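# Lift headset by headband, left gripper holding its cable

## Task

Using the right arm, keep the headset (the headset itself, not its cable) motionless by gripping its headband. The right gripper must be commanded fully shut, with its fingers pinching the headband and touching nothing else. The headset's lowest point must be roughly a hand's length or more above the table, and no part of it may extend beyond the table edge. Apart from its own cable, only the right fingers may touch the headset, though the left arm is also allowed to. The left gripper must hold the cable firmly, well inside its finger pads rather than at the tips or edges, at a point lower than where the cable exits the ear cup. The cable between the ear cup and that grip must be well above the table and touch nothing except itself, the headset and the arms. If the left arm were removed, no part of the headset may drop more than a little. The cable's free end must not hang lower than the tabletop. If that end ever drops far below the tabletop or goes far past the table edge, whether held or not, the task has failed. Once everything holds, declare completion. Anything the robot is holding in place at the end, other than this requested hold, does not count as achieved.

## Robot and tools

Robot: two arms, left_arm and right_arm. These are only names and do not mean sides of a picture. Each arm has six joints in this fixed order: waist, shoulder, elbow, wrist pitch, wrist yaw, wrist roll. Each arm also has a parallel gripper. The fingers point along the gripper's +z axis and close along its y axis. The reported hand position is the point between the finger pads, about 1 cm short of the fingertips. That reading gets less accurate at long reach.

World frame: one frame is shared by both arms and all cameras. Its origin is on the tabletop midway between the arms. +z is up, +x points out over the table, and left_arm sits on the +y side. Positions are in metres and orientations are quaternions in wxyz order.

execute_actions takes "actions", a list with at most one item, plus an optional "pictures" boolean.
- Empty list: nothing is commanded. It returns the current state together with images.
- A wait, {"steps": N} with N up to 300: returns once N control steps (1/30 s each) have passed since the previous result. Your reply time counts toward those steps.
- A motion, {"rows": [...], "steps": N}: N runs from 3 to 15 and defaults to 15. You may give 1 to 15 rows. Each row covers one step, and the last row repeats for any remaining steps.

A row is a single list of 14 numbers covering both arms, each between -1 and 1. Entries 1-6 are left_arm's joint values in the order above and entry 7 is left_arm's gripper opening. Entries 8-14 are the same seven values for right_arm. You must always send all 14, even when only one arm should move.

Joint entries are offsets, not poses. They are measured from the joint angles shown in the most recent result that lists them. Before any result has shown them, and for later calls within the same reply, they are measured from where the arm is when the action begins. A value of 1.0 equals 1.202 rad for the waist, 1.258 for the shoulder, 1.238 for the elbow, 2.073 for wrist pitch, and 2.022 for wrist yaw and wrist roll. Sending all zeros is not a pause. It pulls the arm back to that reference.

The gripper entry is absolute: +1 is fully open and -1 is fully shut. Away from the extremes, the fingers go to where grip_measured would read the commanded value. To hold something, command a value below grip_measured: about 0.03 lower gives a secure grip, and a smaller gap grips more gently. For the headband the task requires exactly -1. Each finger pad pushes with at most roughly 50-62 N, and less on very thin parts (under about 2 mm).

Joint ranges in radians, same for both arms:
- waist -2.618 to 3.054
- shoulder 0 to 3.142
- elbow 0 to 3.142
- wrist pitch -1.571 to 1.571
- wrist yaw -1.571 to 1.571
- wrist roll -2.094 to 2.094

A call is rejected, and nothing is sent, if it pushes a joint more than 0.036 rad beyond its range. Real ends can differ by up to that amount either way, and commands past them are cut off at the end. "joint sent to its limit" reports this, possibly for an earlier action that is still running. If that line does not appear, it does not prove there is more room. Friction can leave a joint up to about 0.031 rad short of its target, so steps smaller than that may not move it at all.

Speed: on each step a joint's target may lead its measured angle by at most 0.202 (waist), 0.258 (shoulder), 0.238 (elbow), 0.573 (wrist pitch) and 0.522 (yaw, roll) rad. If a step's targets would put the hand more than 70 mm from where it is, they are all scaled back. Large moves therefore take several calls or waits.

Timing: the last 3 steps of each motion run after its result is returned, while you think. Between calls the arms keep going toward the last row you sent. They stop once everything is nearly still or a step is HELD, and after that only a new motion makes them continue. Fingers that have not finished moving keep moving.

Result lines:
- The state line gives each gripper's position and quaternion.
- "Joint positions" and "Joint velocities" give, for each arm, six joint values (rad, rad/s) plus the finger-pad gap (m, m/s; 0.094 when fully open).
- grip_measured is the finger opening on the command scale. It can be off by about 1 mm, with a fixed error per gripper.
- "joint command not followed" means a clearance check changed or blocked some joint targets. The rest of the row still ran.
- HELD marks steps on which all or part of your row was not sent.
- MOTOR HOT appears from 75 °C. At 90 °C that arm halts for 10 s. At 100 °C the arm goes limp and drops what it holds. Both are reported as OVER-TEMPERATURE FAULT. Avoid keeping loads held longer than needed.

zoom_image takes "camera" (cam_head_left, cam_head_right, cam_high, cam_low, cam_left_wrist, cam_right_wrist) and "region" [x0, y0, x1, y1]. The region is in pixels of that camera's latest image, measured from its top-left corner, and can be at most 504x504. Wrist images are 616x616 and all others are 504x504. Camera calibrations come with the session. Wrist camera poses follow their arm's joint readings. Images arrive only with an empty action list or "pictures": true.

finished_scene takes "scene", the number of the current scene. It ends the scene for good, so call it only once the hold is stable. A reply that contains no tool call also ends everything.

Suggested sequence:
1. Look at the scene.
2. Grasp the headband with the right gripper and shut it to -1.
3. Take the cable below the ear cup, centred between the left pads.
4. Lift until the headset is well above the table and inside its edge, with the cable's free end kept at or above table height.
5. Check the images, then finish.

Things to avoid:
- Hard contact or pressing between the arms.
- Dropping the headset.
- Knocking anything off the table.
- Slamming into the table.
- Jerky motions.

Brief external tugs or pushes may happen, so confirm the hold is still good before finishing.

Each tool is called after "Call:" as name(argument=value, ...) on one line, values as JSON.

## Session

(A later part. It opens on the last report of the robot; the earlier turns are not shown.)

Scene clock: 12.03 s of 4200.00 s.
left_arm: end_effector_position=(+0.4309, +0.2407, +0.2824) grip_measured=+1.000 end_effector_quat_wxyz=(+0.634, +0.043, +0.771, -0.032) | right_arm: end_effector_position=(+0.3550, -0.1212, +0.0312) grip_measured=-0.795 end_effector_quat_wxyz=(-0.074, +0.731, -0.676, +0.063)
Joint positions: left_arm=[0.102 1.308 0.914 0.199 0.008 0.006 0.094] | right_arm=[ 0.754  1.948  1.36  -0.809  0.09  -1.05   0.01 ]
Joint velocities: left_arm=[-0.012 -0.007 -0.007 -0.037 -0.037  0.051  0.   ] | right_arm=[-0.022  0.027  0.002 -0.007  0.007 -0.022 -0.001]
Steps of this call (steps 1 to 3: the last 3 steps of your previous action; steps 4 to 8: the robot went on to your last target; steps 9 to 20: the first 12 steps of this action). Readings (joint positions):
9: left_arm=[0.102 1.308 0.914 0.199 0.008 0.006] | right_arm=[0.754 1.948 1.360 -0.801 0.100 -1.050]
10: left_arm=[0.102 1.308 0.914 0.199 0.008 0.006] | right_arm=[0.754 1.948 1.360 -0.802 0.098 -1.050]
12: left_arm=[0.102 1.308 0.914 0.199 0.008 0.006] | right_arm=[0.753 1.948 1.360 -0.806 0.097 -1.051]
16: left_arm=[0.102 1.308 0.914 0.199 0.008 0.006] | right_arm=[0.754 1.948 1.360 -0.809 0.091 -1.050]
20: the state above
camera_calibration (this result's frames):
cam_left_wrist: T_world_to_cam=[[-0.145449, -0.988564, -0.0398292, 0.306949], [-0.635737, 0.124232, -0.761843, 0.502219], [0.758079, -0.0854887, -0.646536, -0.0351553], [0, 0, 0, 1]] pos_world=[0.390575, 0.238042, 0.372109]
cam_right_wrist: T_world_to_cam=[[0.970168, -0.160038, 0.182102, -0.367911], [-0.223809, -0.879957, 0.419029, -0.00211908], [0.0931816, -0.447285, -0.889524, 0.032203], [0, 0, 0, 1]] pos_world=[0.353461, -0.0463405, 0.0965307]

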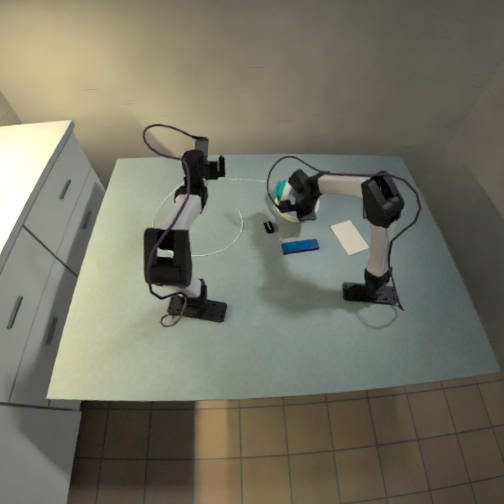

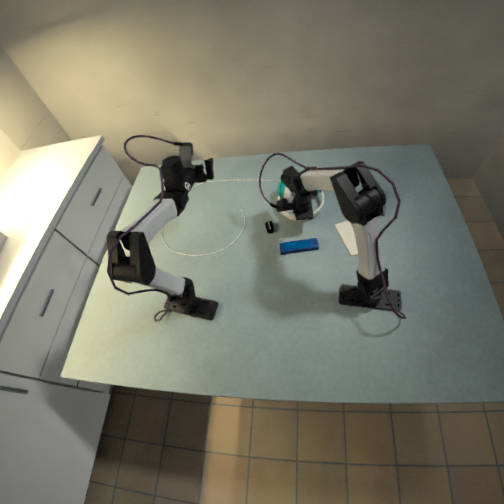

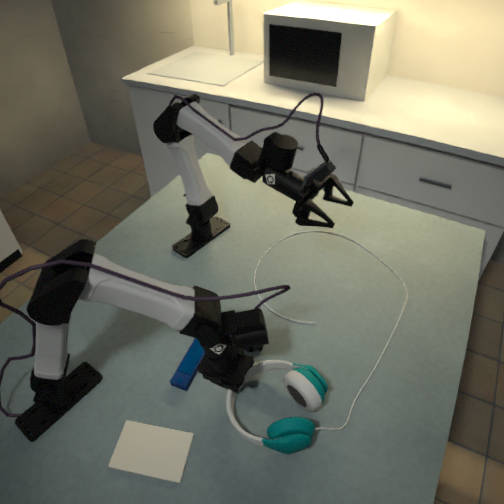

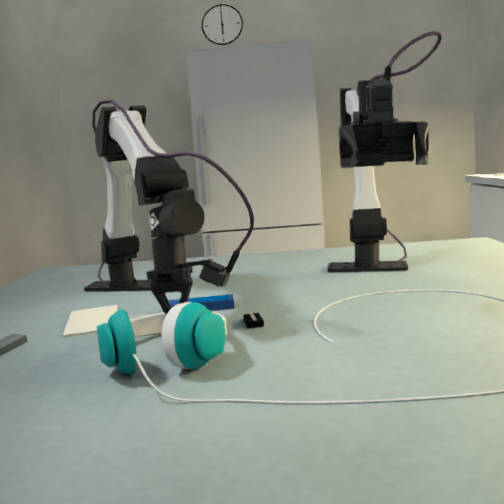

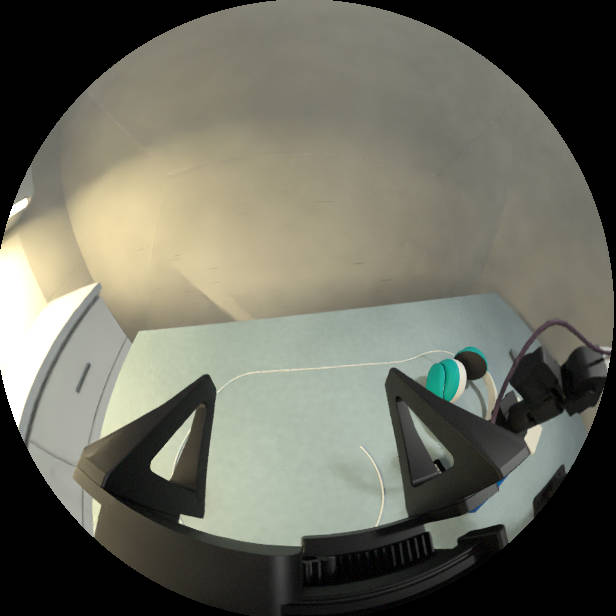

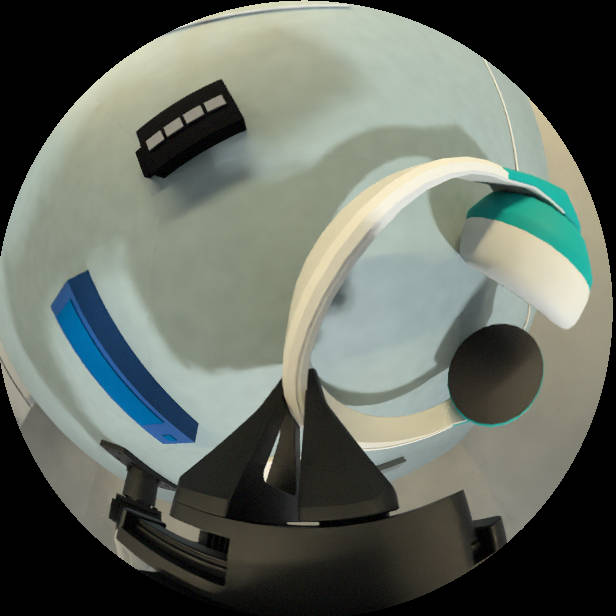

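Call:
execute_actions(actions=[{"rows":[[0,-0.005,0,0,0,0,1,0,-0.015,0.01,0,0,0,-1],[0,-0.005,0,0,0,0,1,0,-0.03,0.015,0,0,0,-1],[0,-0.005,0,0,0,0,1,0,-0.045,0.02,0,0,0.005,-1],[0,-0.005,0,0,0,0,1,0.003,-0.06,0.022,0.005,0,0.02,-1],[0,-0.005,0,0,0,0,1,0.006,-0.078,0.024,0.012,-0.002,0.045,-1],[0,-0.005,0,0,0,0,1,0.01,-0.096,0.026,0.022,-0.004,0.08,-1],[0,-0.005,0,0,0,0,1,0.014,-0.114,0.028,0.034,-0.006,0.12,-1],[0,-0.005,0,0,0,0,1,0.018,-0.132,0.03,0.048,-0.008,0.165,-1],[0,-0.005,0,0,0,0,1,0.022,-0.15,0.032,0.063,-0.01,0.215,-1],[0,-0.005,0,0,0,0,1,0.026,-0.168,0.034,0.079,-0.012,0.27,-1],[0,-0.005,0,0,0,0,1,0.03,-0.186,0.036,0.095,-0.014,0.325,-1],[0,-0.005,0,0,0,0,1,0.033,-0.204,0.038,0.112,-0.016,0.38,-1],[0,-0.005,0,0,0,0,1,0.036,-0.222,0.04,0.129,-0.018,0.435,-1],[0,-0.005,0,0,0,0,1,0.039,-0.24,0.042,0.146,-0.02,0.49,-1],[0,-0.005,0,0,0,0,1,0.042,-0.258,0.044,0.163,-0.022,0.545,-1]],"steps":15}], pictures=true)

Scene clock: 14.20 s of 4200.00 s.
left_arm: end_effector_position=(+0.4309, +0.2407, +0.2824) grip_measured=+1.000 end_effector_quat_wxyz=(+0.634, +0.043, +0.771, -0.032) | right_arm: end_effector_position=(+0.3672, -0.0964, +0.1086) grip_measured=-0.795 end_effector_quat_wxyz=(+0.210, -0.576, +0.790, -0.030)
Joint positions: left_arm=[0.102 1.308 0.914 0.199 0.008 0.006 0.094] | right_arm=[ 0.772  1.764  1.365 -0.748  0.056 -0.647  0.01 ]
Joint velocities: left_arm=[-0.007 -0.007 -0.007 -0.037  0.007 -0.051  0.   ] | right_arm=[ 0.144 -0.686  0.105  0.725 -0.081  2.308  0.001]
Steps of this call (steps 1 to 3: the last 3 steps of your previous action; steps 4 to 15: the robot went on to your last target; steps 16 to 53: nothing new was sent; steps 54 to 65: the first 12 steps of this action). Readings (joint positions):
54: left_arm=[0.102 1.308 0.914 0.199 0.008 0.006] | right_arm=[0.754 1.948 1.360 -0.810 0.089 -1.050]
55: left_arm=[0.102 1.308 0.914 0.199 0.008 0.006] | right_arm=[0.754 1.947 1.360 -0.810 0.089 -1.050]
57: left_arm=[0.102 1.308 0.914 0.199 0.008 0.006] | right_arm=[0.754 1.937 1.360 -0.818 0.084 -1.045]
61: left_arm=[0.102 1.308 0.914 0.199 0.008 0.006] | right_arm=[0.756 1.869 1.360 -0.816 0.069 -0.929]
65: the state above
camera_calibration (this result's frames):
cam_left_wrist: T_world_to_cam=[[-0.145449, -0.988564, -0.0398292, 0.306949], [-0.635737, 0.124232, -0.761843, 0.502219], [0.758079, -0.0854887, -0.646536, -0.0351553], [0, 0, 0, 1]] pos_world=[0.390575, 0.238042, 0.372109]
cam_right_wrist: T_world_to_cam=[[0.81484, -0.541432, 0.207091, -0.372324], [-0.570351, -0.812665, 0.119477, 0.156246], [0.103607, -0.215469, -0.970999, 0.138336], [0, 0, 0, 1]] pos_world=[0.378167, -0.0448051, 0.192761]

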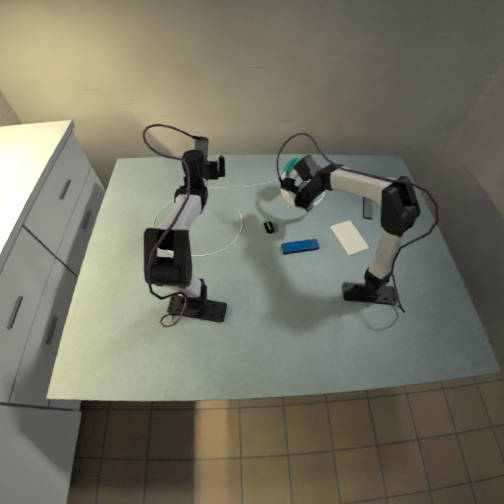

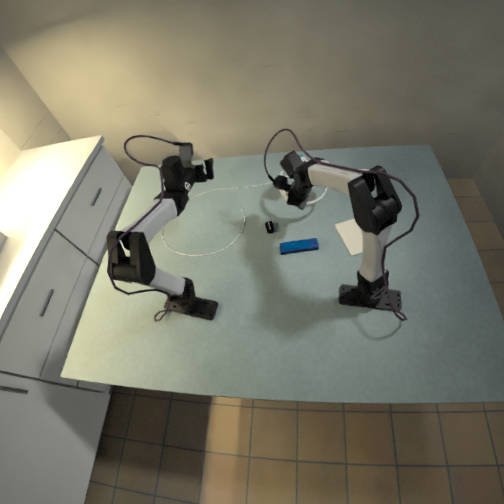

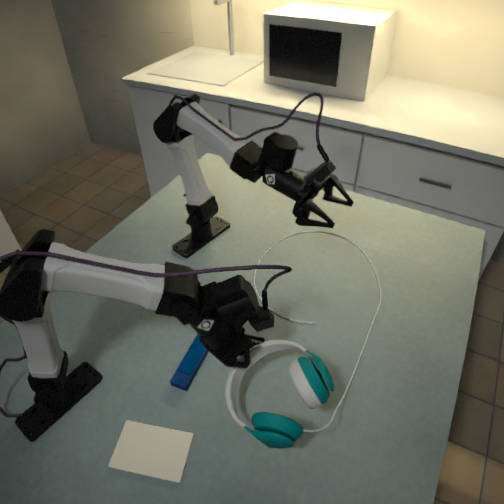

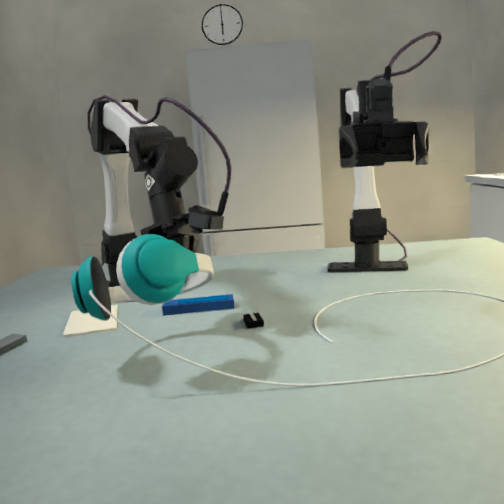

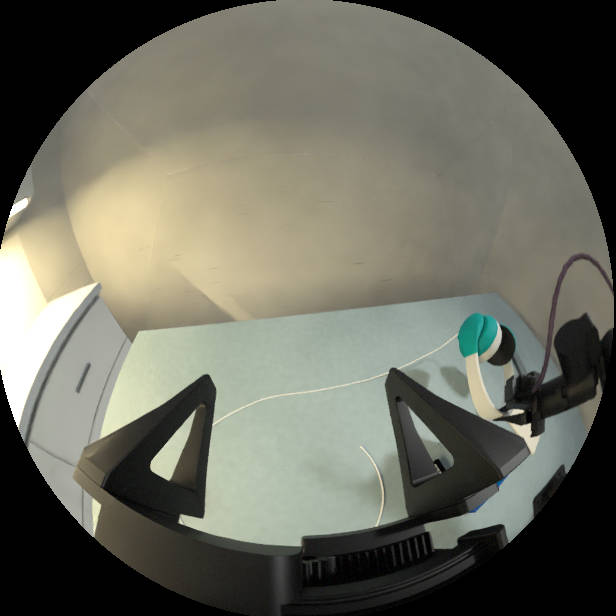

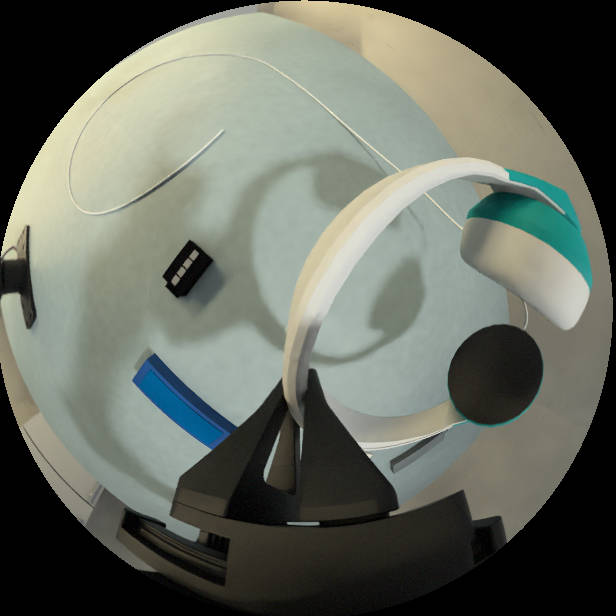

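Call:
execute_actions(actions=[{"rows":[[0,-0.005,0,0,0,0,1,0.028,-0.118,0.041,0.138,-0.006,0.36,-1],[0,-0.005,0,0,0,0,1,0.03,-0.128,0.043,0.146,-0.007,0.385,-1],[0,-0.005,0,0,0,0,1,0.032,-0.142,0.045,0.156,-0.008,0.42,-1],[0,-0.005,0,0,0,0,1,0.035,-0.16,0.048,0.17,-0.01,0.46,-1],[0,-0.005,0,0,0,0,1,0.038,-0.18,0.051,0.185,-0.012,0.505,-1],[0,-0.005,0,0,0,0,1,0.042,-0.202,0.055,0.202,-0.014,0.555,-1],[0,-0.005,0,0,0,0,1,0.046,-0.225,0.059,0.22,-0.016,0.605,-1],[0,-0.005,0,0,0,0,1,0.05,-0.248,0.063,0.238,-0.018,0.655,-1],[0,-0.005,0,0,0,0,1,0.054,-0.271,0.067,0.256,-0.02,0.705,-1],[0,-0.005,0,0,0,0,1,0.058,-0.294,0.071,0.274,-0.022,0.755,-1],[0,-0.005,0,0,0,0,1,0.062,-0.316,0.075,0.291,-0.024,0.805,-1],[0,-0.005,0,0,0,0,1,0.065,-0.337,0.078,0.307,-0.025,0.855,-1],[0,-0.005,0,0,0,0,1,0.068,-0.356,0.081,0.321,-0.026,0.905,-1],[0,-0.005,0,0,0,0,1,0.071,-0.372,0.083,0.333,-0.027,0.955,-1],[0,-0.005,0,0,0,0,1,0.073,-0.385,0.085,0.342,-0.028,1.0,-1]],"steps":15}], pictures=false)

Scene clock: 14.93 s of 4200.00 s.
left_arm: end_effector_position=(+0.4309, +0.2407, +0.2824) grip_measured=+1.000 end_effector_quat_wxyz=(+0.634, +0.043, +0.771, -0.032) | right_arm: end_effector_position=(+0.3854, -0.0485, +0.3008) grip_measured=-0.796 end_effector_quat_wxyz=(+0.425, -0.044, +0.855, +0.295)
Joint positions: left_arm=[0.102 1.308 0.914 0.199 0.008 0.006 0.094] | right_arm=[ 0.816  1.483  1.397 -0.397  0.01   0.561  0.01 ]
Joint velocities: left_arm=[-0.002 -0.022  0.007  0.022 -0.007 -0.081  0.   ] | right_arm=[ 0.051 -0.613 -0.007  0.462 -0.051  1.56   0.   ]
Steps of this call (steps 1 to 3: the last 3 steps of your previous action; steps 4 to 10: the robot went on to your last target; steps 11 to 22: the first 12 steps of this action). Readings (joint positions):
11: left_arm=[0.102 1.308 0.914 0.199 0.008 0.006] | right_arm=[0.792 1.631 1.397 -0.531 0.034 -0.004]
12: left_arm=[0.102 1.308 0.914 0.199 0.008 0.006] | right_arm=[0.792 1.631 1.397 -0.529 0.032 0.024]
14: left_arm=[0.102 1.308 0.914 0.199 0.008 0.006] | right_arm=[0.794 1.625 1.397 -0.516 0.029 0.105]
18: left_arm=[0.102 1.308 0.914 0.199 0.008 0.006] | right_arm=[0.806 1.568 1.397 -0.468 0.018 0.331]
22: the state above

Call:
execute_actions(actions=[{"rows":[[0,-0.005,0,0,0,0,1,0.037,-0.161,0.059,0.172,-0.005,0.41,-1],[0,-0.005,0,0,0,0,1,0.037,-0.161,0.059,0.172,-0.005,0.43,-1],[0,-0.005,0,0,0,0,1,0.037,-0.161,0.059,0.172,-0.005,0.45,-1],[0,-0.005,0,0,0,0,1,0.037,-0.161,0.059,0.172,-0.005,0.47,-1],[0,-0.005,0,0,0,0,1,0.037,-0.161,0.059,0.172,-0.005,0.49,-1],[0,-0.005,0,0,0,0,1,0.037,-0.161,0.059,0.172,-0.005,0.505,-1]],"steps":15}], pictures=false)

Call:
execute_actions(actions=[{"steps":10}], pictures=true)

Scene clock: 15.53 s of 4200.00 s.
left_arm: end_effector_position=(+0.4309, +0.2407, +0.2824) grip_measured=+1.000 end_effector_quat_wxyz=(+0.634, +0.043, +0.771, -0.032) | right_arm: end_effector_position=(+0.3473, -0.0585, +0.4706) grip_measured=-0.797 end_effector_quat_wxyz=(+0.321, +0.275, +0.640, +0.642)
Joint positions: left_arm=[0.102 1.308 0.914 0.199 0.008 0.006 0.094] | right_arm=[ 0.85   1.297  1.445 -0.118  0.002  1.514  0.01 ]
Joint velocities: left_arm=[ 0.002  0.002  0.002  0.007 -0.022 -0.007  0.   ] | right_arm=[-0.002  0.012  0.007 -0.066  0.066  0.52   0.001]
Steps of this call (steps 1 to 3: the last 3 steps of your previous action; steps 4 to 6: the robot went on to your last target; steps 7 to 18: the first 12 steps of this action). Readings (joint positions):
7: left_arm=[0.102 1.308 0.914 0.199 0.008 0.006] | right_arm=[0.832 1.355 1.408 -0.271 0.006 0.965]
8: left_arm=[0.102 1.308 0.914 0.199 0.008 0.006] | right_arm=[0.835 1.342 1.413 -0.252 0.006 1.035]
10: left_arm=[0.102 1.308 0.914 0.199 0.008 0.006] | right_arm=[0.840 1.322 1.425 -0.211 0.006 1.182]
14: left_arm=[0.102 1.308 0.914 0.199 0.008 0.006] | right_arm=[0.849 1.299 1.444 -0.141 0.003 1.417]
18: the state above

Scene clock: 15.87 s of 4200.00 s.
left_arm: end_effector_position=(+0.4309, +0.2407, +0.2824) grip_measured=+1.000 end_effector_quat_wxyz=(+0.634, +0.043, +0.771, -0.032) | right_arm: end_effector_position=(+0.3473, -0.0585, +0.4706) grip_measured=-0.797 end_effector_quat_wxyz=(+0.303, +0.293, +0.632, +0.650)
Joint positions: left_arm=[0.102 1.308 0.914 0.199 0.008 0.006 0.094] | right_arm=[ 0.85   1.297  1.445 -0.118  0.002  1.568  0.01 ]
Joint velocities: left_arm=[ 0.002  0.007  0.007  0.037 -0.037 -0.051  0.   ] | right_arm=[-0.002 -0.002  0.002 -0.022  0.066  0.022  0.   ]
Kept back: nothing.
Steps of this call (steps 1 to 3: the last 3 steps of your previous action; steps 4 to 10: the robot went on to your last target). Readings (joint positions):
1: left_arm=[0.102 1.308 0.914 0.199 0.008 0.006] | right_arm=[0.850 1.297 1.445 -0.118 0.002 1.527]
2: left_arm=[0.102 1.308 0.914 0.199 0.008 0.006] | right_arm=[0.850 1.297 1.445 -0.118 0.002 1.536]
4: left_arm=[0.102 1.308 0.914 0.199 0.008 0.006] | right_arm=[0.850 1.297 1.445 -0.118 0.002 1.551]
8: left_arm=[0.102 1.308 0.914 0.199 0.008 0.006] | right_arm=[0.850 1.297 1.445 -0.118 0.002 1.565]
10: the state above
camera_calibration (this result's frames):
cam_left_wrist: T_world_to_cam=[[-0.145449, -0.988564, -0.0398292, 0.306949], [-0.635737, 0.124232, -0.761843, 0.502219], [0.758079, -0.0854887, -0.646536, -0.0351553], [0, 0, 0, 1]] pos_world=[0.390575, 0.238042, 0.372109]
cam_right_wrist: T_world_to_cam=[[-0.12463, 0.199111, -0.97202, 0.513917], [-0.919736, 0.344336, 0.188461, 0.289023], [0.372226, 0.91749, 0.140215, -0.0499045], [0, 0, 0, 1]] pos_world=[0.34845, -0.156061, 0.452065]

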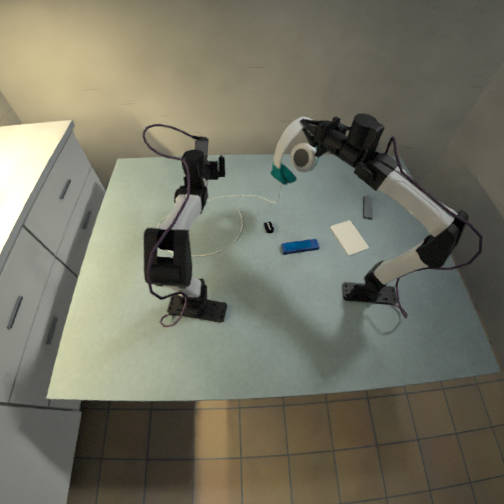

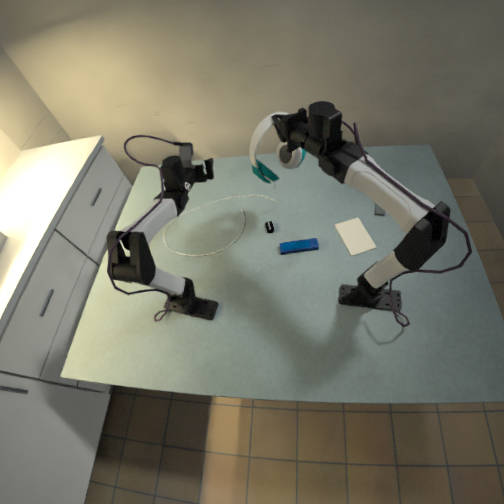

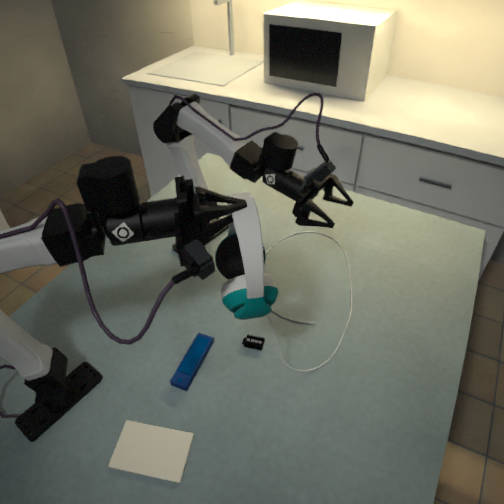

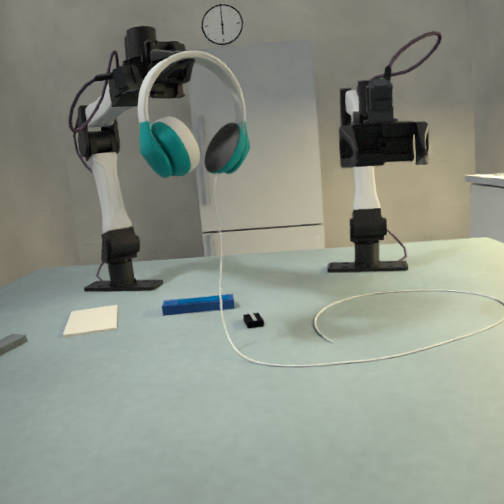

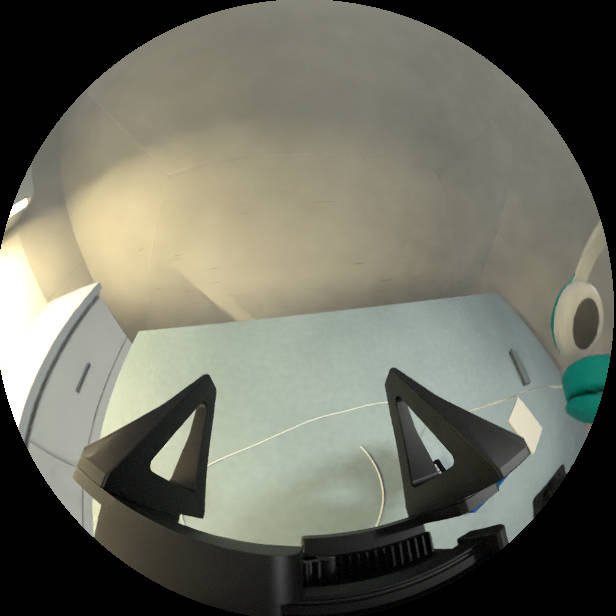

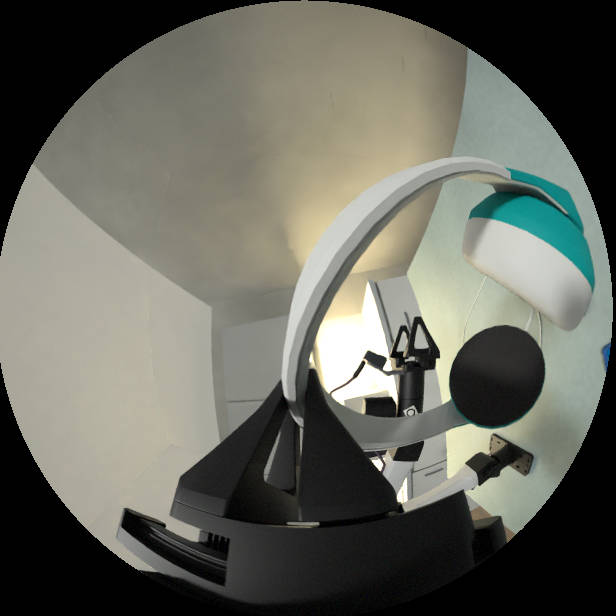

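Call:
execute_actions(actions=[{"rows":[[-0.005,-0.005,-0.03,0.015,0,0,1,0.008,-0.0135,0.02,0.0376,0,0.003,-1],[-0.015,-0.008,-0.07,0.035,0,0,1,0.008,-0.0135,0.02,0.0376,0,0.003,-1],[-0.03,-0.012,-0.12,0.06,0,0,1,0.008,-0.0135,0.02,0.0376,0,0.003,-1],[-0.055,-0.016,-0.18,0.09,0,0,1,0.008,-0.0135,0.02,0.0376,0,0.003,-1],[-0.09,-0.02,-0.24,0.12,0,0,1,0.008,-0.0135,0.02,0.0376,0,0.003,-1],[-0.13,-0.024,-0.30,0.148,0,0,1,0.008,-0.0135,0.02,0.0376,0,0.003,-1],[-0.18,-0.028,-0.35,0.172,0,0,1,0.008,-0.0135,0.02,0.0376,0,0.003,-1],[-0.235,-0.031,-0.39,0.192,0,0,1,0.008,-0.0135,0.02,0.0376,0,0.003,-1],[-0.29,-0.033,-0.42,0.207,0,0,0.9,0.008,-0.0135,0.02,0.0376,0,0.003,-1],[-0.345,-0.035,-0.445,0.218,0,0,0.85,0.008,-0.0135,0.02,0.0376,0,0.003,-1],[-0.40,-0.035,-0.46,0.226,0,0,0.8,0.008,-0.0135,0.02,0.0376,0,0.003,-1],[-0.45,-0.035,-0.47,0.231,0,0,0.75,0.008,-0.0135,0.02,0.0376,0,0.003,-1],[-0.50,-0.035,-0.478,0.235,0,0,0.7,0.008,-0.0135,0.02,0.0376,0,0.003,-1],[-0.54,-0.035,-0.478,0.238,0,0,0.7,0.008,-0.0135,0.02,0.0376,0,0.003,-1],[-0.575,-0.035,-0.478,0.24,0,0,0.7,0.008,-0.0135,0.02,0.0376,0,0.003,-1]],"steps":15}], pictures=false)

Call:
execute_actions(actions=[{"steps":14}], pictures=true)

Scene clock: 17.73 s of 4200.00 s.
left_arm: end_effector_position=(+0.3111, +0.0962, +0.1220) grip_measured=+0.775 end_effector_quat_wxyz=(+0.545, +0.221, +0.795, -0.149) | right_arm: end_effector_position=(+0.3473, -0.0585, +0.4706) grip_measured=-0.797 end_effector_quat_wxyz=(+0.302, +0.294, +0.631, +0.651)
Joint positions: left_arm=[-0.333  1.277  0.374  0.534  0.003  0.006  0.083] | right_arm=[ 0.85   1.297  1.445 -0.118  0.002  1.573  0.01 ]
Joint velocities: left_arm=[-2.01  -0.002 -0.842  0.388  0.125  0.022 -0.044] | right_arm=[ 0.007  0.002  0.012 -0.007 -0.022 -0.051 -0.001]
Steps of this call (steps 1 to 30: the robot went on to your last target; steps 31 to 44: nothing new was sent; steps 45 to 56: the first 12 steps of this action). Readings (joint positions):
45: left_arm=[0.102 1.308 0.912 0.205 0.008 0.006] | right_arm=[0.850 1.297 1.445 -0.118 0.002 1.573]
46: left_arm=[0.100 1.306 0.900 0.224 0.008 0.006] | right_arm=[0.850 1.297 1.445 -0.118 0.002 1.573]
48: left_arm=[0.084 1.293 0.829 0.296 0.006 0.006] | right_arm=[0.850 1.297 1.445 -0.118 0.002 1.573]
52: left_arm=[-0.058 1.277 0.575 0.444 0.000 0.006] | right_arm=[0.850 1.297 1.445 -0.118 0.002 1.573]
56: the state above

Scene clock: 18.20 s of 4200.00 s.
left_arm: end_effector_position=(+0.2528, +0.0185, +0.1406) grip_measured=+0.703 end_effector_quat_wxyz=(+0.562, +0.311, +0.728, -0.239) | right_arm: end_effector_position=(+0.3473, -0.0585, +0.4706) grip_measured=-0.797 end_effector_quat_wxyz=(+0.302, +0.294, +0.631, +0.651)
Joint positions: left_arm=[-0.588  1.277  0.333  0.689  0.016  0.006  0.08 ] | right_arm=[ 0.85   1.297  1.445 -0.118  0.002  1.573  0.01 ]
Joint velocities: left_arm=[-0.002 -0.012 -0.022  0.007  0.037  0.022  0.001] | right_arm=[-0.012 -0.017  0.002 -0.066 -0.051  0.007 -0.001]
Kept back: nothing.
Steps of this call (steps 1 to 3: the last 3 steps of your previous action; steps 4 to 14: the robot went on to your last target). Readings (joint positions):
1: left_arm=[-0.400 1.277 0.350 0.551 0.006 0.006] | right_arm=[0.850 1.297 1.445 -0.118 0.002 1.573]
2: left_arm=[-0.461 1.277 0.338 0.567 0.008 0.006] | right_arm=[0.850 1.297 1.445 -0.118 0.002 1.573]
4: left_arm=[-0.554 1.277 0.333 0.602 0.013 0.006] | right_arm=[0.850 1.297 1.445 -0.118 0.002 1.573]
8: left_arm=[-0.588 1.277 0.333 0.663 0.016 0.006] | right_arm=[0.850 1.297 1.445 -0.118 0.002 1.573]
14: the state above
camera_calibration (this result's frames):
cam_left_wrist: T_world_to_cam=[[-0.748115, -0.66265, -0.0349098, 0.201407], [-0.440335, 0.535108, -0.720947, 0.245795], [0.496416, -0.523979, -0.69211, 0.0699138], [0, 0, 0, 1]] pos_world=[0.224201, 0.0385693, 0.232624]
cam_right_wrist: T_world_to_cam=[[-0.128006, 0.203054, -0.970764, 0.514729], [-0.919135, 0.34341, 0.193029, 0.286611], [0.372565, 0.916973, 0.142676, -0.0512104], [0, 0, 0, 1]] pos_world=[0.348402, -0.155984, 0.451663]

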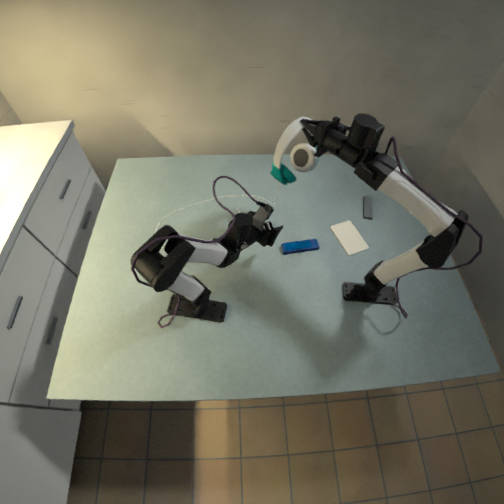

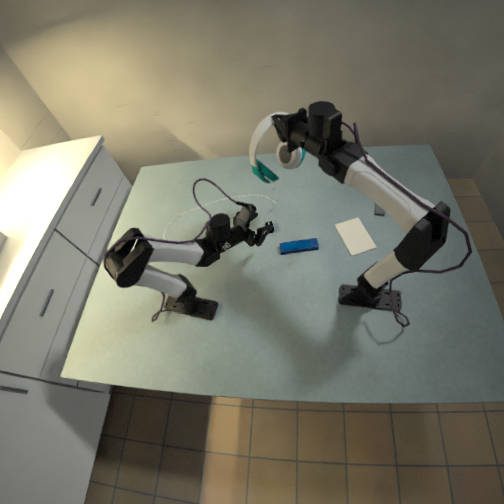

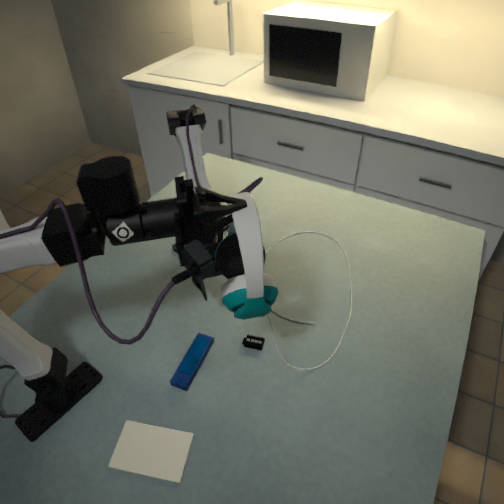

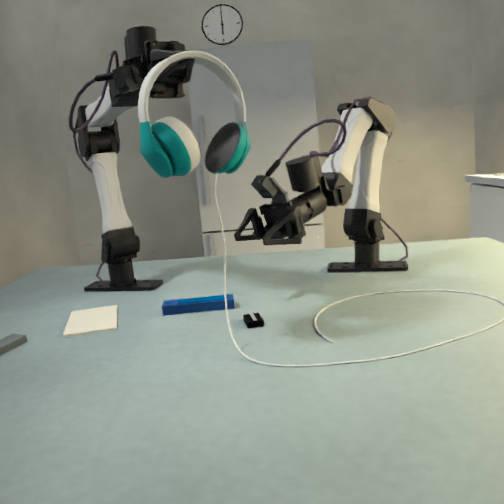

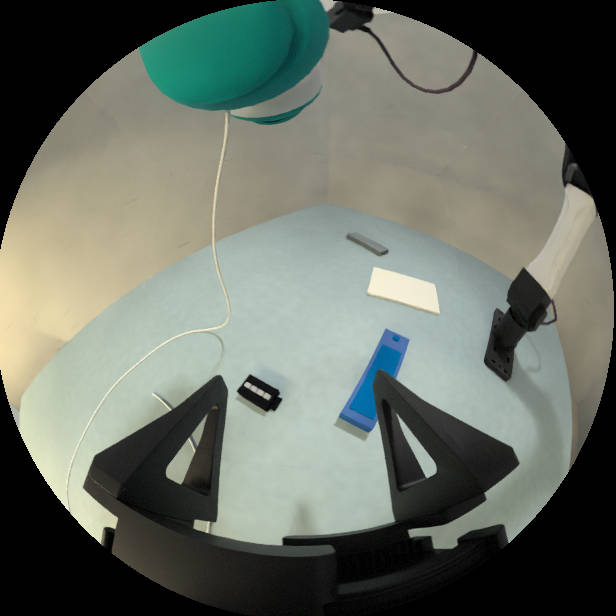

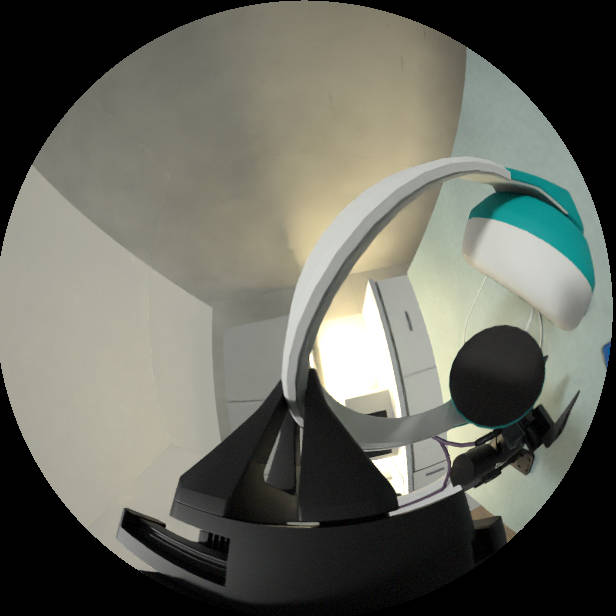

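Call:
execute_actions(actions=[{"rows":[[0.01,0.008,0.008,0,-0.008,0,0.7,0.008,-0.0135,0.02,0.0376,0,0,-1],[0.025,0.02,0.018,0.002,-0.008,0,0.7,0.008,-0.0135,0.02,0.0376,0,0,-1],[0.045,0.036,0.032,0.004,-0.008,0,0.7,0.008,-0.0135,0.02,0.0376,0,0,-1],[0.065,0.056,0.05,0.006,-0.008,0,0.7,0.008,-0.0135,0.02,0.0376,0,0,-1],[0.082,0.078,0.07,0.008,-0.008,0,0.7,0.008,-0.0135,0.02,0.0376,0,0,-1],[0.095,0.1,0.09,0.01,-0.008,0,0.7,0.008,-0.0135,0.02,0.0376,0,0,-1],[0.103,0.122,0.11,0.012,-0.008,0,0.7,0.008,-0.0135,0.02,0.0376,0,0,-1],[0.107,0.144,0.13,0.014,-0.008,0,0.7,0.008,-0.0135,0.02,0.0376,0,0,-1],[0.107,0.164,0.148,0.014,-0.008,0,0.7,0.008,-0.0135,0.02,0.0376,0,0,-1],[0.107,0.18,0.163,0.014,-0.008,0,0.7,0.008,-0.0135,0.02,0.0376,0,0,-1],[0.107,0.192,0.173,0.014,-0.008,0,0.7,0.008,-0.0135,0.02,0.0376,0,0,-1],[0.107,0.2,0.18,0.014,-0.008,0,0.7,0.008,-0.0135,0.02,0.0376,0,0,-1]],"steps":15}], pictures=false)

Call:
execute_actions(actions=[{"steps":8}], pictures=true)

Scene clock: 19.67 s of 4200.00 s.
left_arm: end_effector_position=(+0.3263, +0.0221, +0.1490) grip_measured=+0.703 end_effector_quat_wxyz=(+0.580, +0.261, +0.745, -0.200) | right_arm: end_effector_position=(+0.3473, -0.0585, +0.4706) grip_measured=-0.797 end_effector_quat_wxyz=(+0.302, +0.294, +0.631, +0.651)
Joint positions: left_arm=[-0.464  1.491  0.526  0.715  0.004  0.006  0.08 ] | right_arm=[ 0.85   1.297  1.445 -0.118  0.002  1.573  0.01 ]
Joint velocities: left_arm=[ 0.002  0.471  0.408  0.051  0.051 -0.066  0.   ] | right_arm=[-0.017  0.007  0.002 -0.022 -0.037 -0.037  0.001]
Steps of this call (steps 1 to 30: the robot went on to your last target; steps 31 to 32: nothing new was sent; steps 33 to 44: the first 12 steps of this action). Readings (joint positions):
33: left_arm=[-0.588 1.277 0.333 0.696 0.015 0.006] | right_arm=[0.850 1.297 1.445 -0.118 0.002 1.573]
34: left_arm=[-0.584 1.279 0.334 0.696 0.014 0.006] | right_arm=[0.850 1.297 1.445 -0.118 0.002 1.573]
36: left_arm=[-0.557 1.298 0.351 0.696 0.014 0.006] | right_arm=[0.850 1.297 1.445 -0.118 0.002 1.573]
40: left_arm=[-0.481 1.397 0.441 0.703 0.008 0.006] | right_arm=[0.850 1.297 1.445 -0.118 0.002 1.573]
44: the state above

Scene clock: 19.93 s of 4200.00 s.
left_arm: end_effector_position=(+0.3301, +0.0190, +0.1478) grip_measured=+0.703 end_effector_quat_wxyz=(+0.579, +0.261, +0.746, -0.200) | right_arm: end_effector_position=(+0.3473, -0.0585, +0.4706) grip_measured=-0.797 end_effector_quat_wxyz=(+0.302, +0.294, +0.631, +0.651)
Joint positions: left_arm=[-0.464  1.513  0.544  0.718  0.004  0.006  0.08 ] | right_arm=[ 0.85   1.297  1.445 -0.118  0.002  1.573  0.01 ]
Joint velocities: left_arm=[-0.007 -0.012 -0.002  0.007 -0.022 -0.007 -0.   ] | right_arm=[-0.017 -0.007 -0.012 -0.007  0.007  0.007  0.001]
Kept back: nothing.
Steps of this call (steps 1 to 3: the last 3 steps of your previous action; steps 4 to 8: the robot went on to your last target). Readings (joint positions):
1: left_arm=[-0.464 1.503 0.537 0.717 0.004 0.006] | right_arm=[0.850 1.297 1.445 -0.118 0.002 1.573]
2: left_arm=[-0.464 1.510 0.543 0.717 0.004 0.006] | right_arm=[0.850 1.297 1.445 -0.118 0.002 1.573]
4: left_arm=[-0.464 1.513 0.544 0.717 0.004 0.006] | right_arm=[0.850 1.297 1.445 -0.118 0.002 1.573]
8: the state above
camera_calibration (this result's frames):
cam_left_wrist: T_world_to_cam=[[-0.652164, -0.757129, -0.0379179, 0.23041], [-0.50436, 0.470692, -0.723927, 0.307558], [0.565954, -0.452995, -0.688834, 0.0120126], [0, 0, 0, 1]] pos_world=[0.298586, 0.0351271, 0.239661]
cam_right_wrist: T_world_to_cam=[[-0.128006, 0.203054, -0.970764, 0.514729], [-0.919135, 0.34341, 0.193029, 0.286611], [0.372565, 0.916973, 0.142676, -0.0512104], [0, 0, 0, 1]] pos_world=[0.348402, -0.155984, 0.451663]

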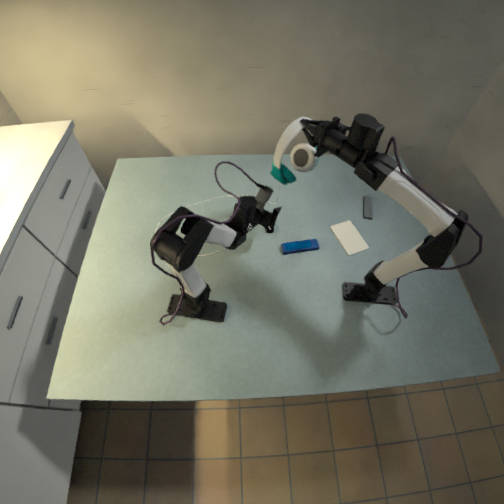

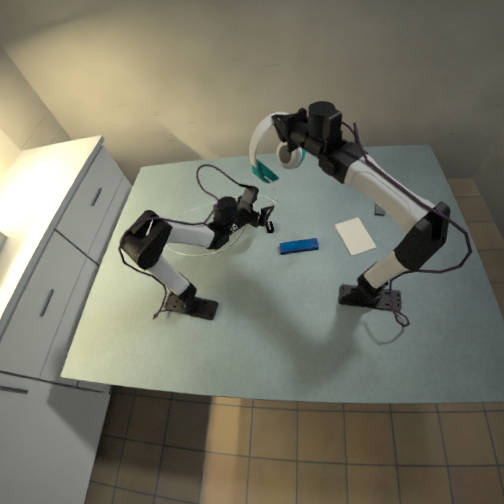

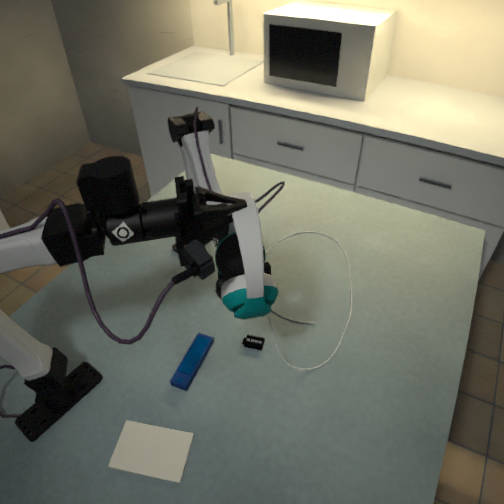

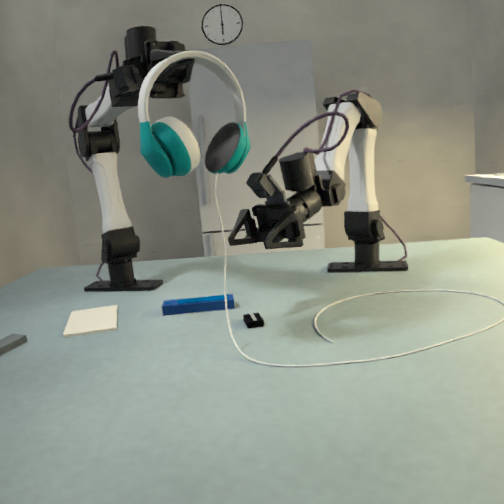

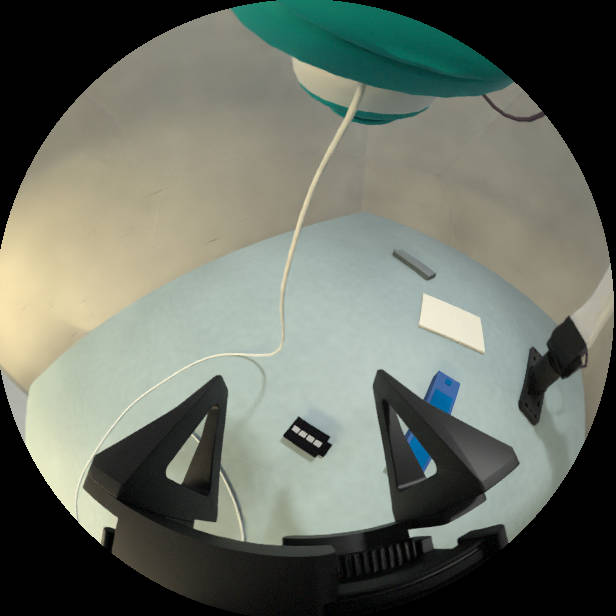

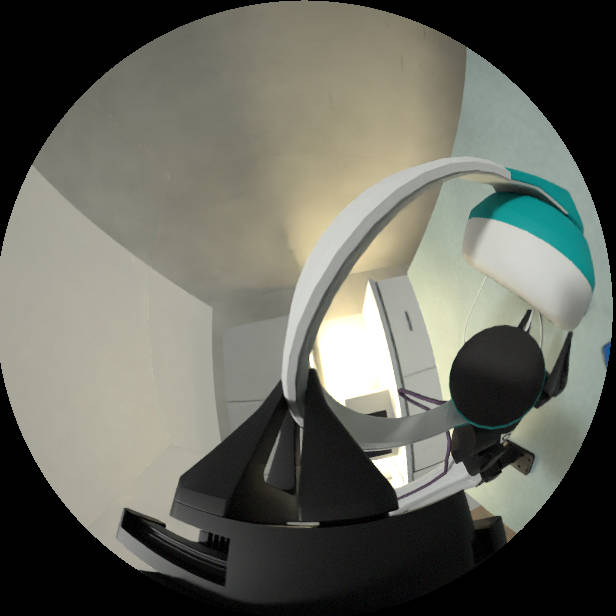

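Call:
execute_actions(actions=[{"rows":[[0,0.01,0.01,0,0,0,0.7,0.008,-0.0135,0.02,0.0376,0,0,-1],[0,0.025,0.025,0,0,0,0.7,0.008,-0.0135,0.02,0.0376,0,0,-1],[0,0.045,0.045,0,0,0,0.7,0.008,-0.0135,0.02,0.0376,0,0,-1],[0,0.07,0.07,0,0,0,0.7,0.008,-0.0135,0.02,0.0376,0,0,-1],[0,0.097,0.097,0,0,0,0.7,0.008,-0.0135,0.02,0.0376,0,0,-1],[0,0.125,0.125,0,0,0,0.7,0.008,-0.0135,0.02,0.0376,0,0,-1],[0,0.153,0.153,0,0,0,0.7,0.008,-0.0135,0.02,0.0376,0,0,-1],[0,0.18,0.18,0,0,0,0.7,0.008,-0.0135,0.02,0.0376,0,0,-1],[0,0.205,0.205,0,0,0,0.7,0.008,-0.0135,0.02,0.0376,0,0,-1],[0,0.227,0.227,0,0,0,0.7,0.008,-0.0135,0.02,0.0376,0,0,-1],[0,0.245,0.245,0,0,0,0.7,0.008,-0.0135,0.02,0.0376,0,0,-1],[0,0.257,0.257,0,0,0,0.7,0.008,-0.0135,0.02,0.0376,0,0,-1],[0,0.264,0.264,0,0,0,0.7,0.008,-0.0135,0.02,0.0376,0,0,-1]],"steps":15}], pictures=false)

Call:
execute_actions(actions=[{"steps":8}], pictures=true)

Scene clock: 21.10 s of 4200.00 s.
left_arm: end_effector_position=(+0.3876, -0.0260, +0.1456) grip_measured=+0.703 end_effector_quat_wxyz=(+0.583, +0.260, +0.743, -0.201) | right_arm: end_effector_position=(+0.3473, -0.0585, +0.4706) grip_measured=-0.797 end_effector_quat_wxyz=(+0.302, +0.294, +0.631, +0.651)
Joint positions: left_arm=[-0.464  1.786  0.821  0.724  0.004  0.006  0.08 ] | right_arm=[ 0.85   1.297  1.445 -0.118  0.002  1.573  0.01 ]
Joint velocities: left_arm=[ 0.007  0.696  0.613 -0.022  0.037 -0.037  0.   ] | right_arm=[ 0.007 -0.032 -0.022 -0.007 -0.037  0.007 -0.   ]
Steps of this call (steps 1 to 23: the robot went on to your last target; steps 24 to 35: the first 12 steps of this action). Readings (joint positions):
24: left_arm=[-0.464 1.513 0.544 0.718 0.004 0.006] | right_arm=[0.850 1.297 1.445 -0.118 0.002 1.573]
25: left_arm=[-0.464 1.515 0.546 0.718 0.004 0.006] | right_arm=[0.850 1.297 1.445 -0.118 0.002 1.573]
27: left_arm=[-0.464 1.540 0.573 0.718 0.004 0.006] | right_arm=[0.850 1.297 1.445 -0.118 0.002 1.573]
31: left_arm=[-0.464 1.663 0.701 0.722 0.004 0.006] | right_arm=[0.850 1.297 1.445 -0.118 0.002 1.573]
35: the state above

Scene clock: 21.37 s of 4200.00 s.
left_arm: end_effector_position=(+0.3948, -0.0316, +0.1377) grip_measured=+0.703 end_effector_quat_wxyz=(+0.579, +0.261, +0.746, -0.200) | right_arm: end_effector_position=(+0.3473, -0.0585, +0.4706) grip_measured=-0.797 end_effector_quat_wxyz=(+0.302, +0.294, +0.631, +0.651)
Joint positions: left_arm=[-0.464  1.832  0.855  0.725  0.004  0.006  0.08 ] | right_arm=[ 0.85   1.297  1.445 -0.118  0.002  1.573  0.01 ]
Joint velocities: left_arm=[ 0.007  0.002 -0.007  0.081 -0.007  0.037 -0.001] | right_arm=[-0.007 -0.007 -0.002  0.022  0.051 -0.022  0.001]
Kept back: nothing.
Steps of this call (steps 1 to 3: the last 3 steps of your previous action; steps 4 to 8: the robot went on to your last target). Readings (joint positions):
1: left_arm=[-0.464 1.807 0.839 0.724 0.004 0.006] | right_arm=[0.850 1.297 1.445 -0.118 0.002 1.573]
2: left_arm=[-0.464 1.821 0.850 0.724 0.004 0.006] | right_arm=[0.850 1.297 1.445 -0.118 0.002 1.573]
4: left_arm=[-0.464 1.831 0.855 0.724 0.004 0.006] | right_arm=[0.850 1.297 1.445 -0.118 0.002 1.573]
8: the state above
camera_calibration (this result's frames):
cam_left_wrist: T_world_to_cam=[[-0.652187, -0.757111, -0.0378825, 0.233843], [-0.504794, 0.471033, -0.723402, 0.356834], [0.56554, -0.45267, -0.689387, -0.0542049], [0, 0, 0, 1]] pos_world=[0.363292, -0.0155723, 0.229625]
cam_right_wrist: T_world_to_cam=[[-0.128006, 0.203054, -0.970764, 0.514729], [-0.919135, 0.34341, 0.193029, 0.286611], [0.372565, 0.916973, 0.142676, -0.0512104], [0, 0, 0, 1]] pos_world=[0.348402, -0.155984, 0.451663]

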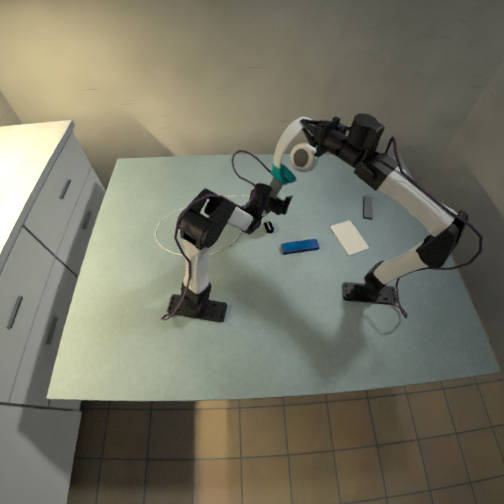

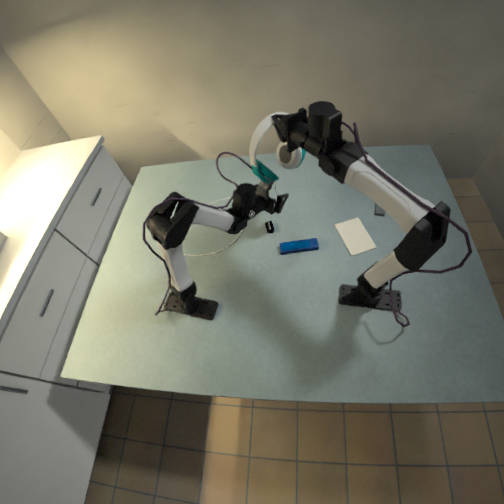

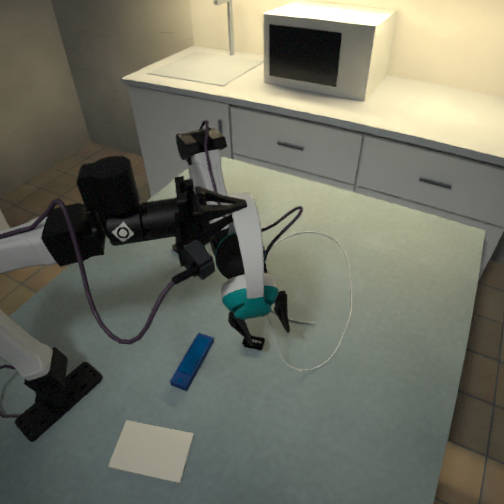

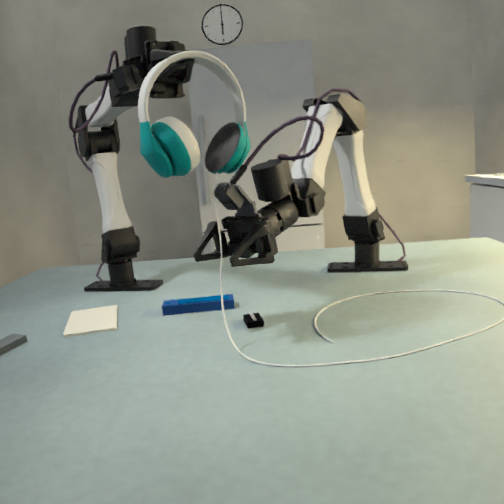

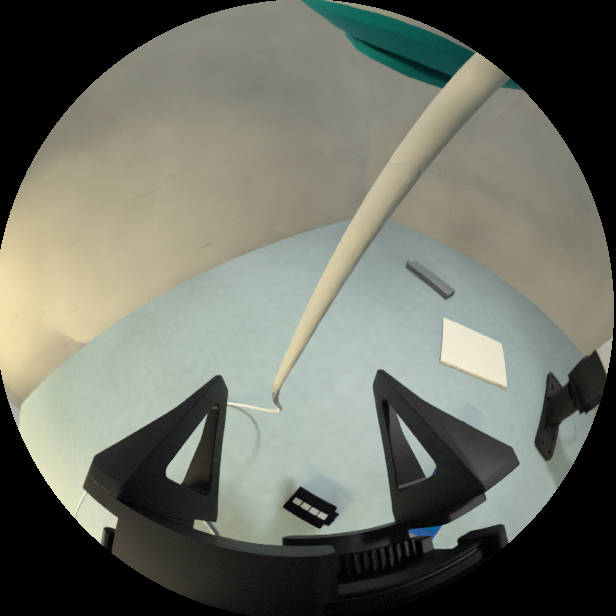

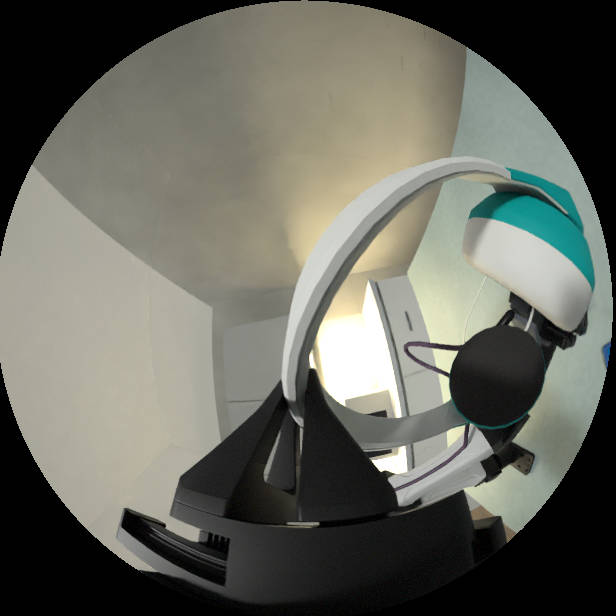

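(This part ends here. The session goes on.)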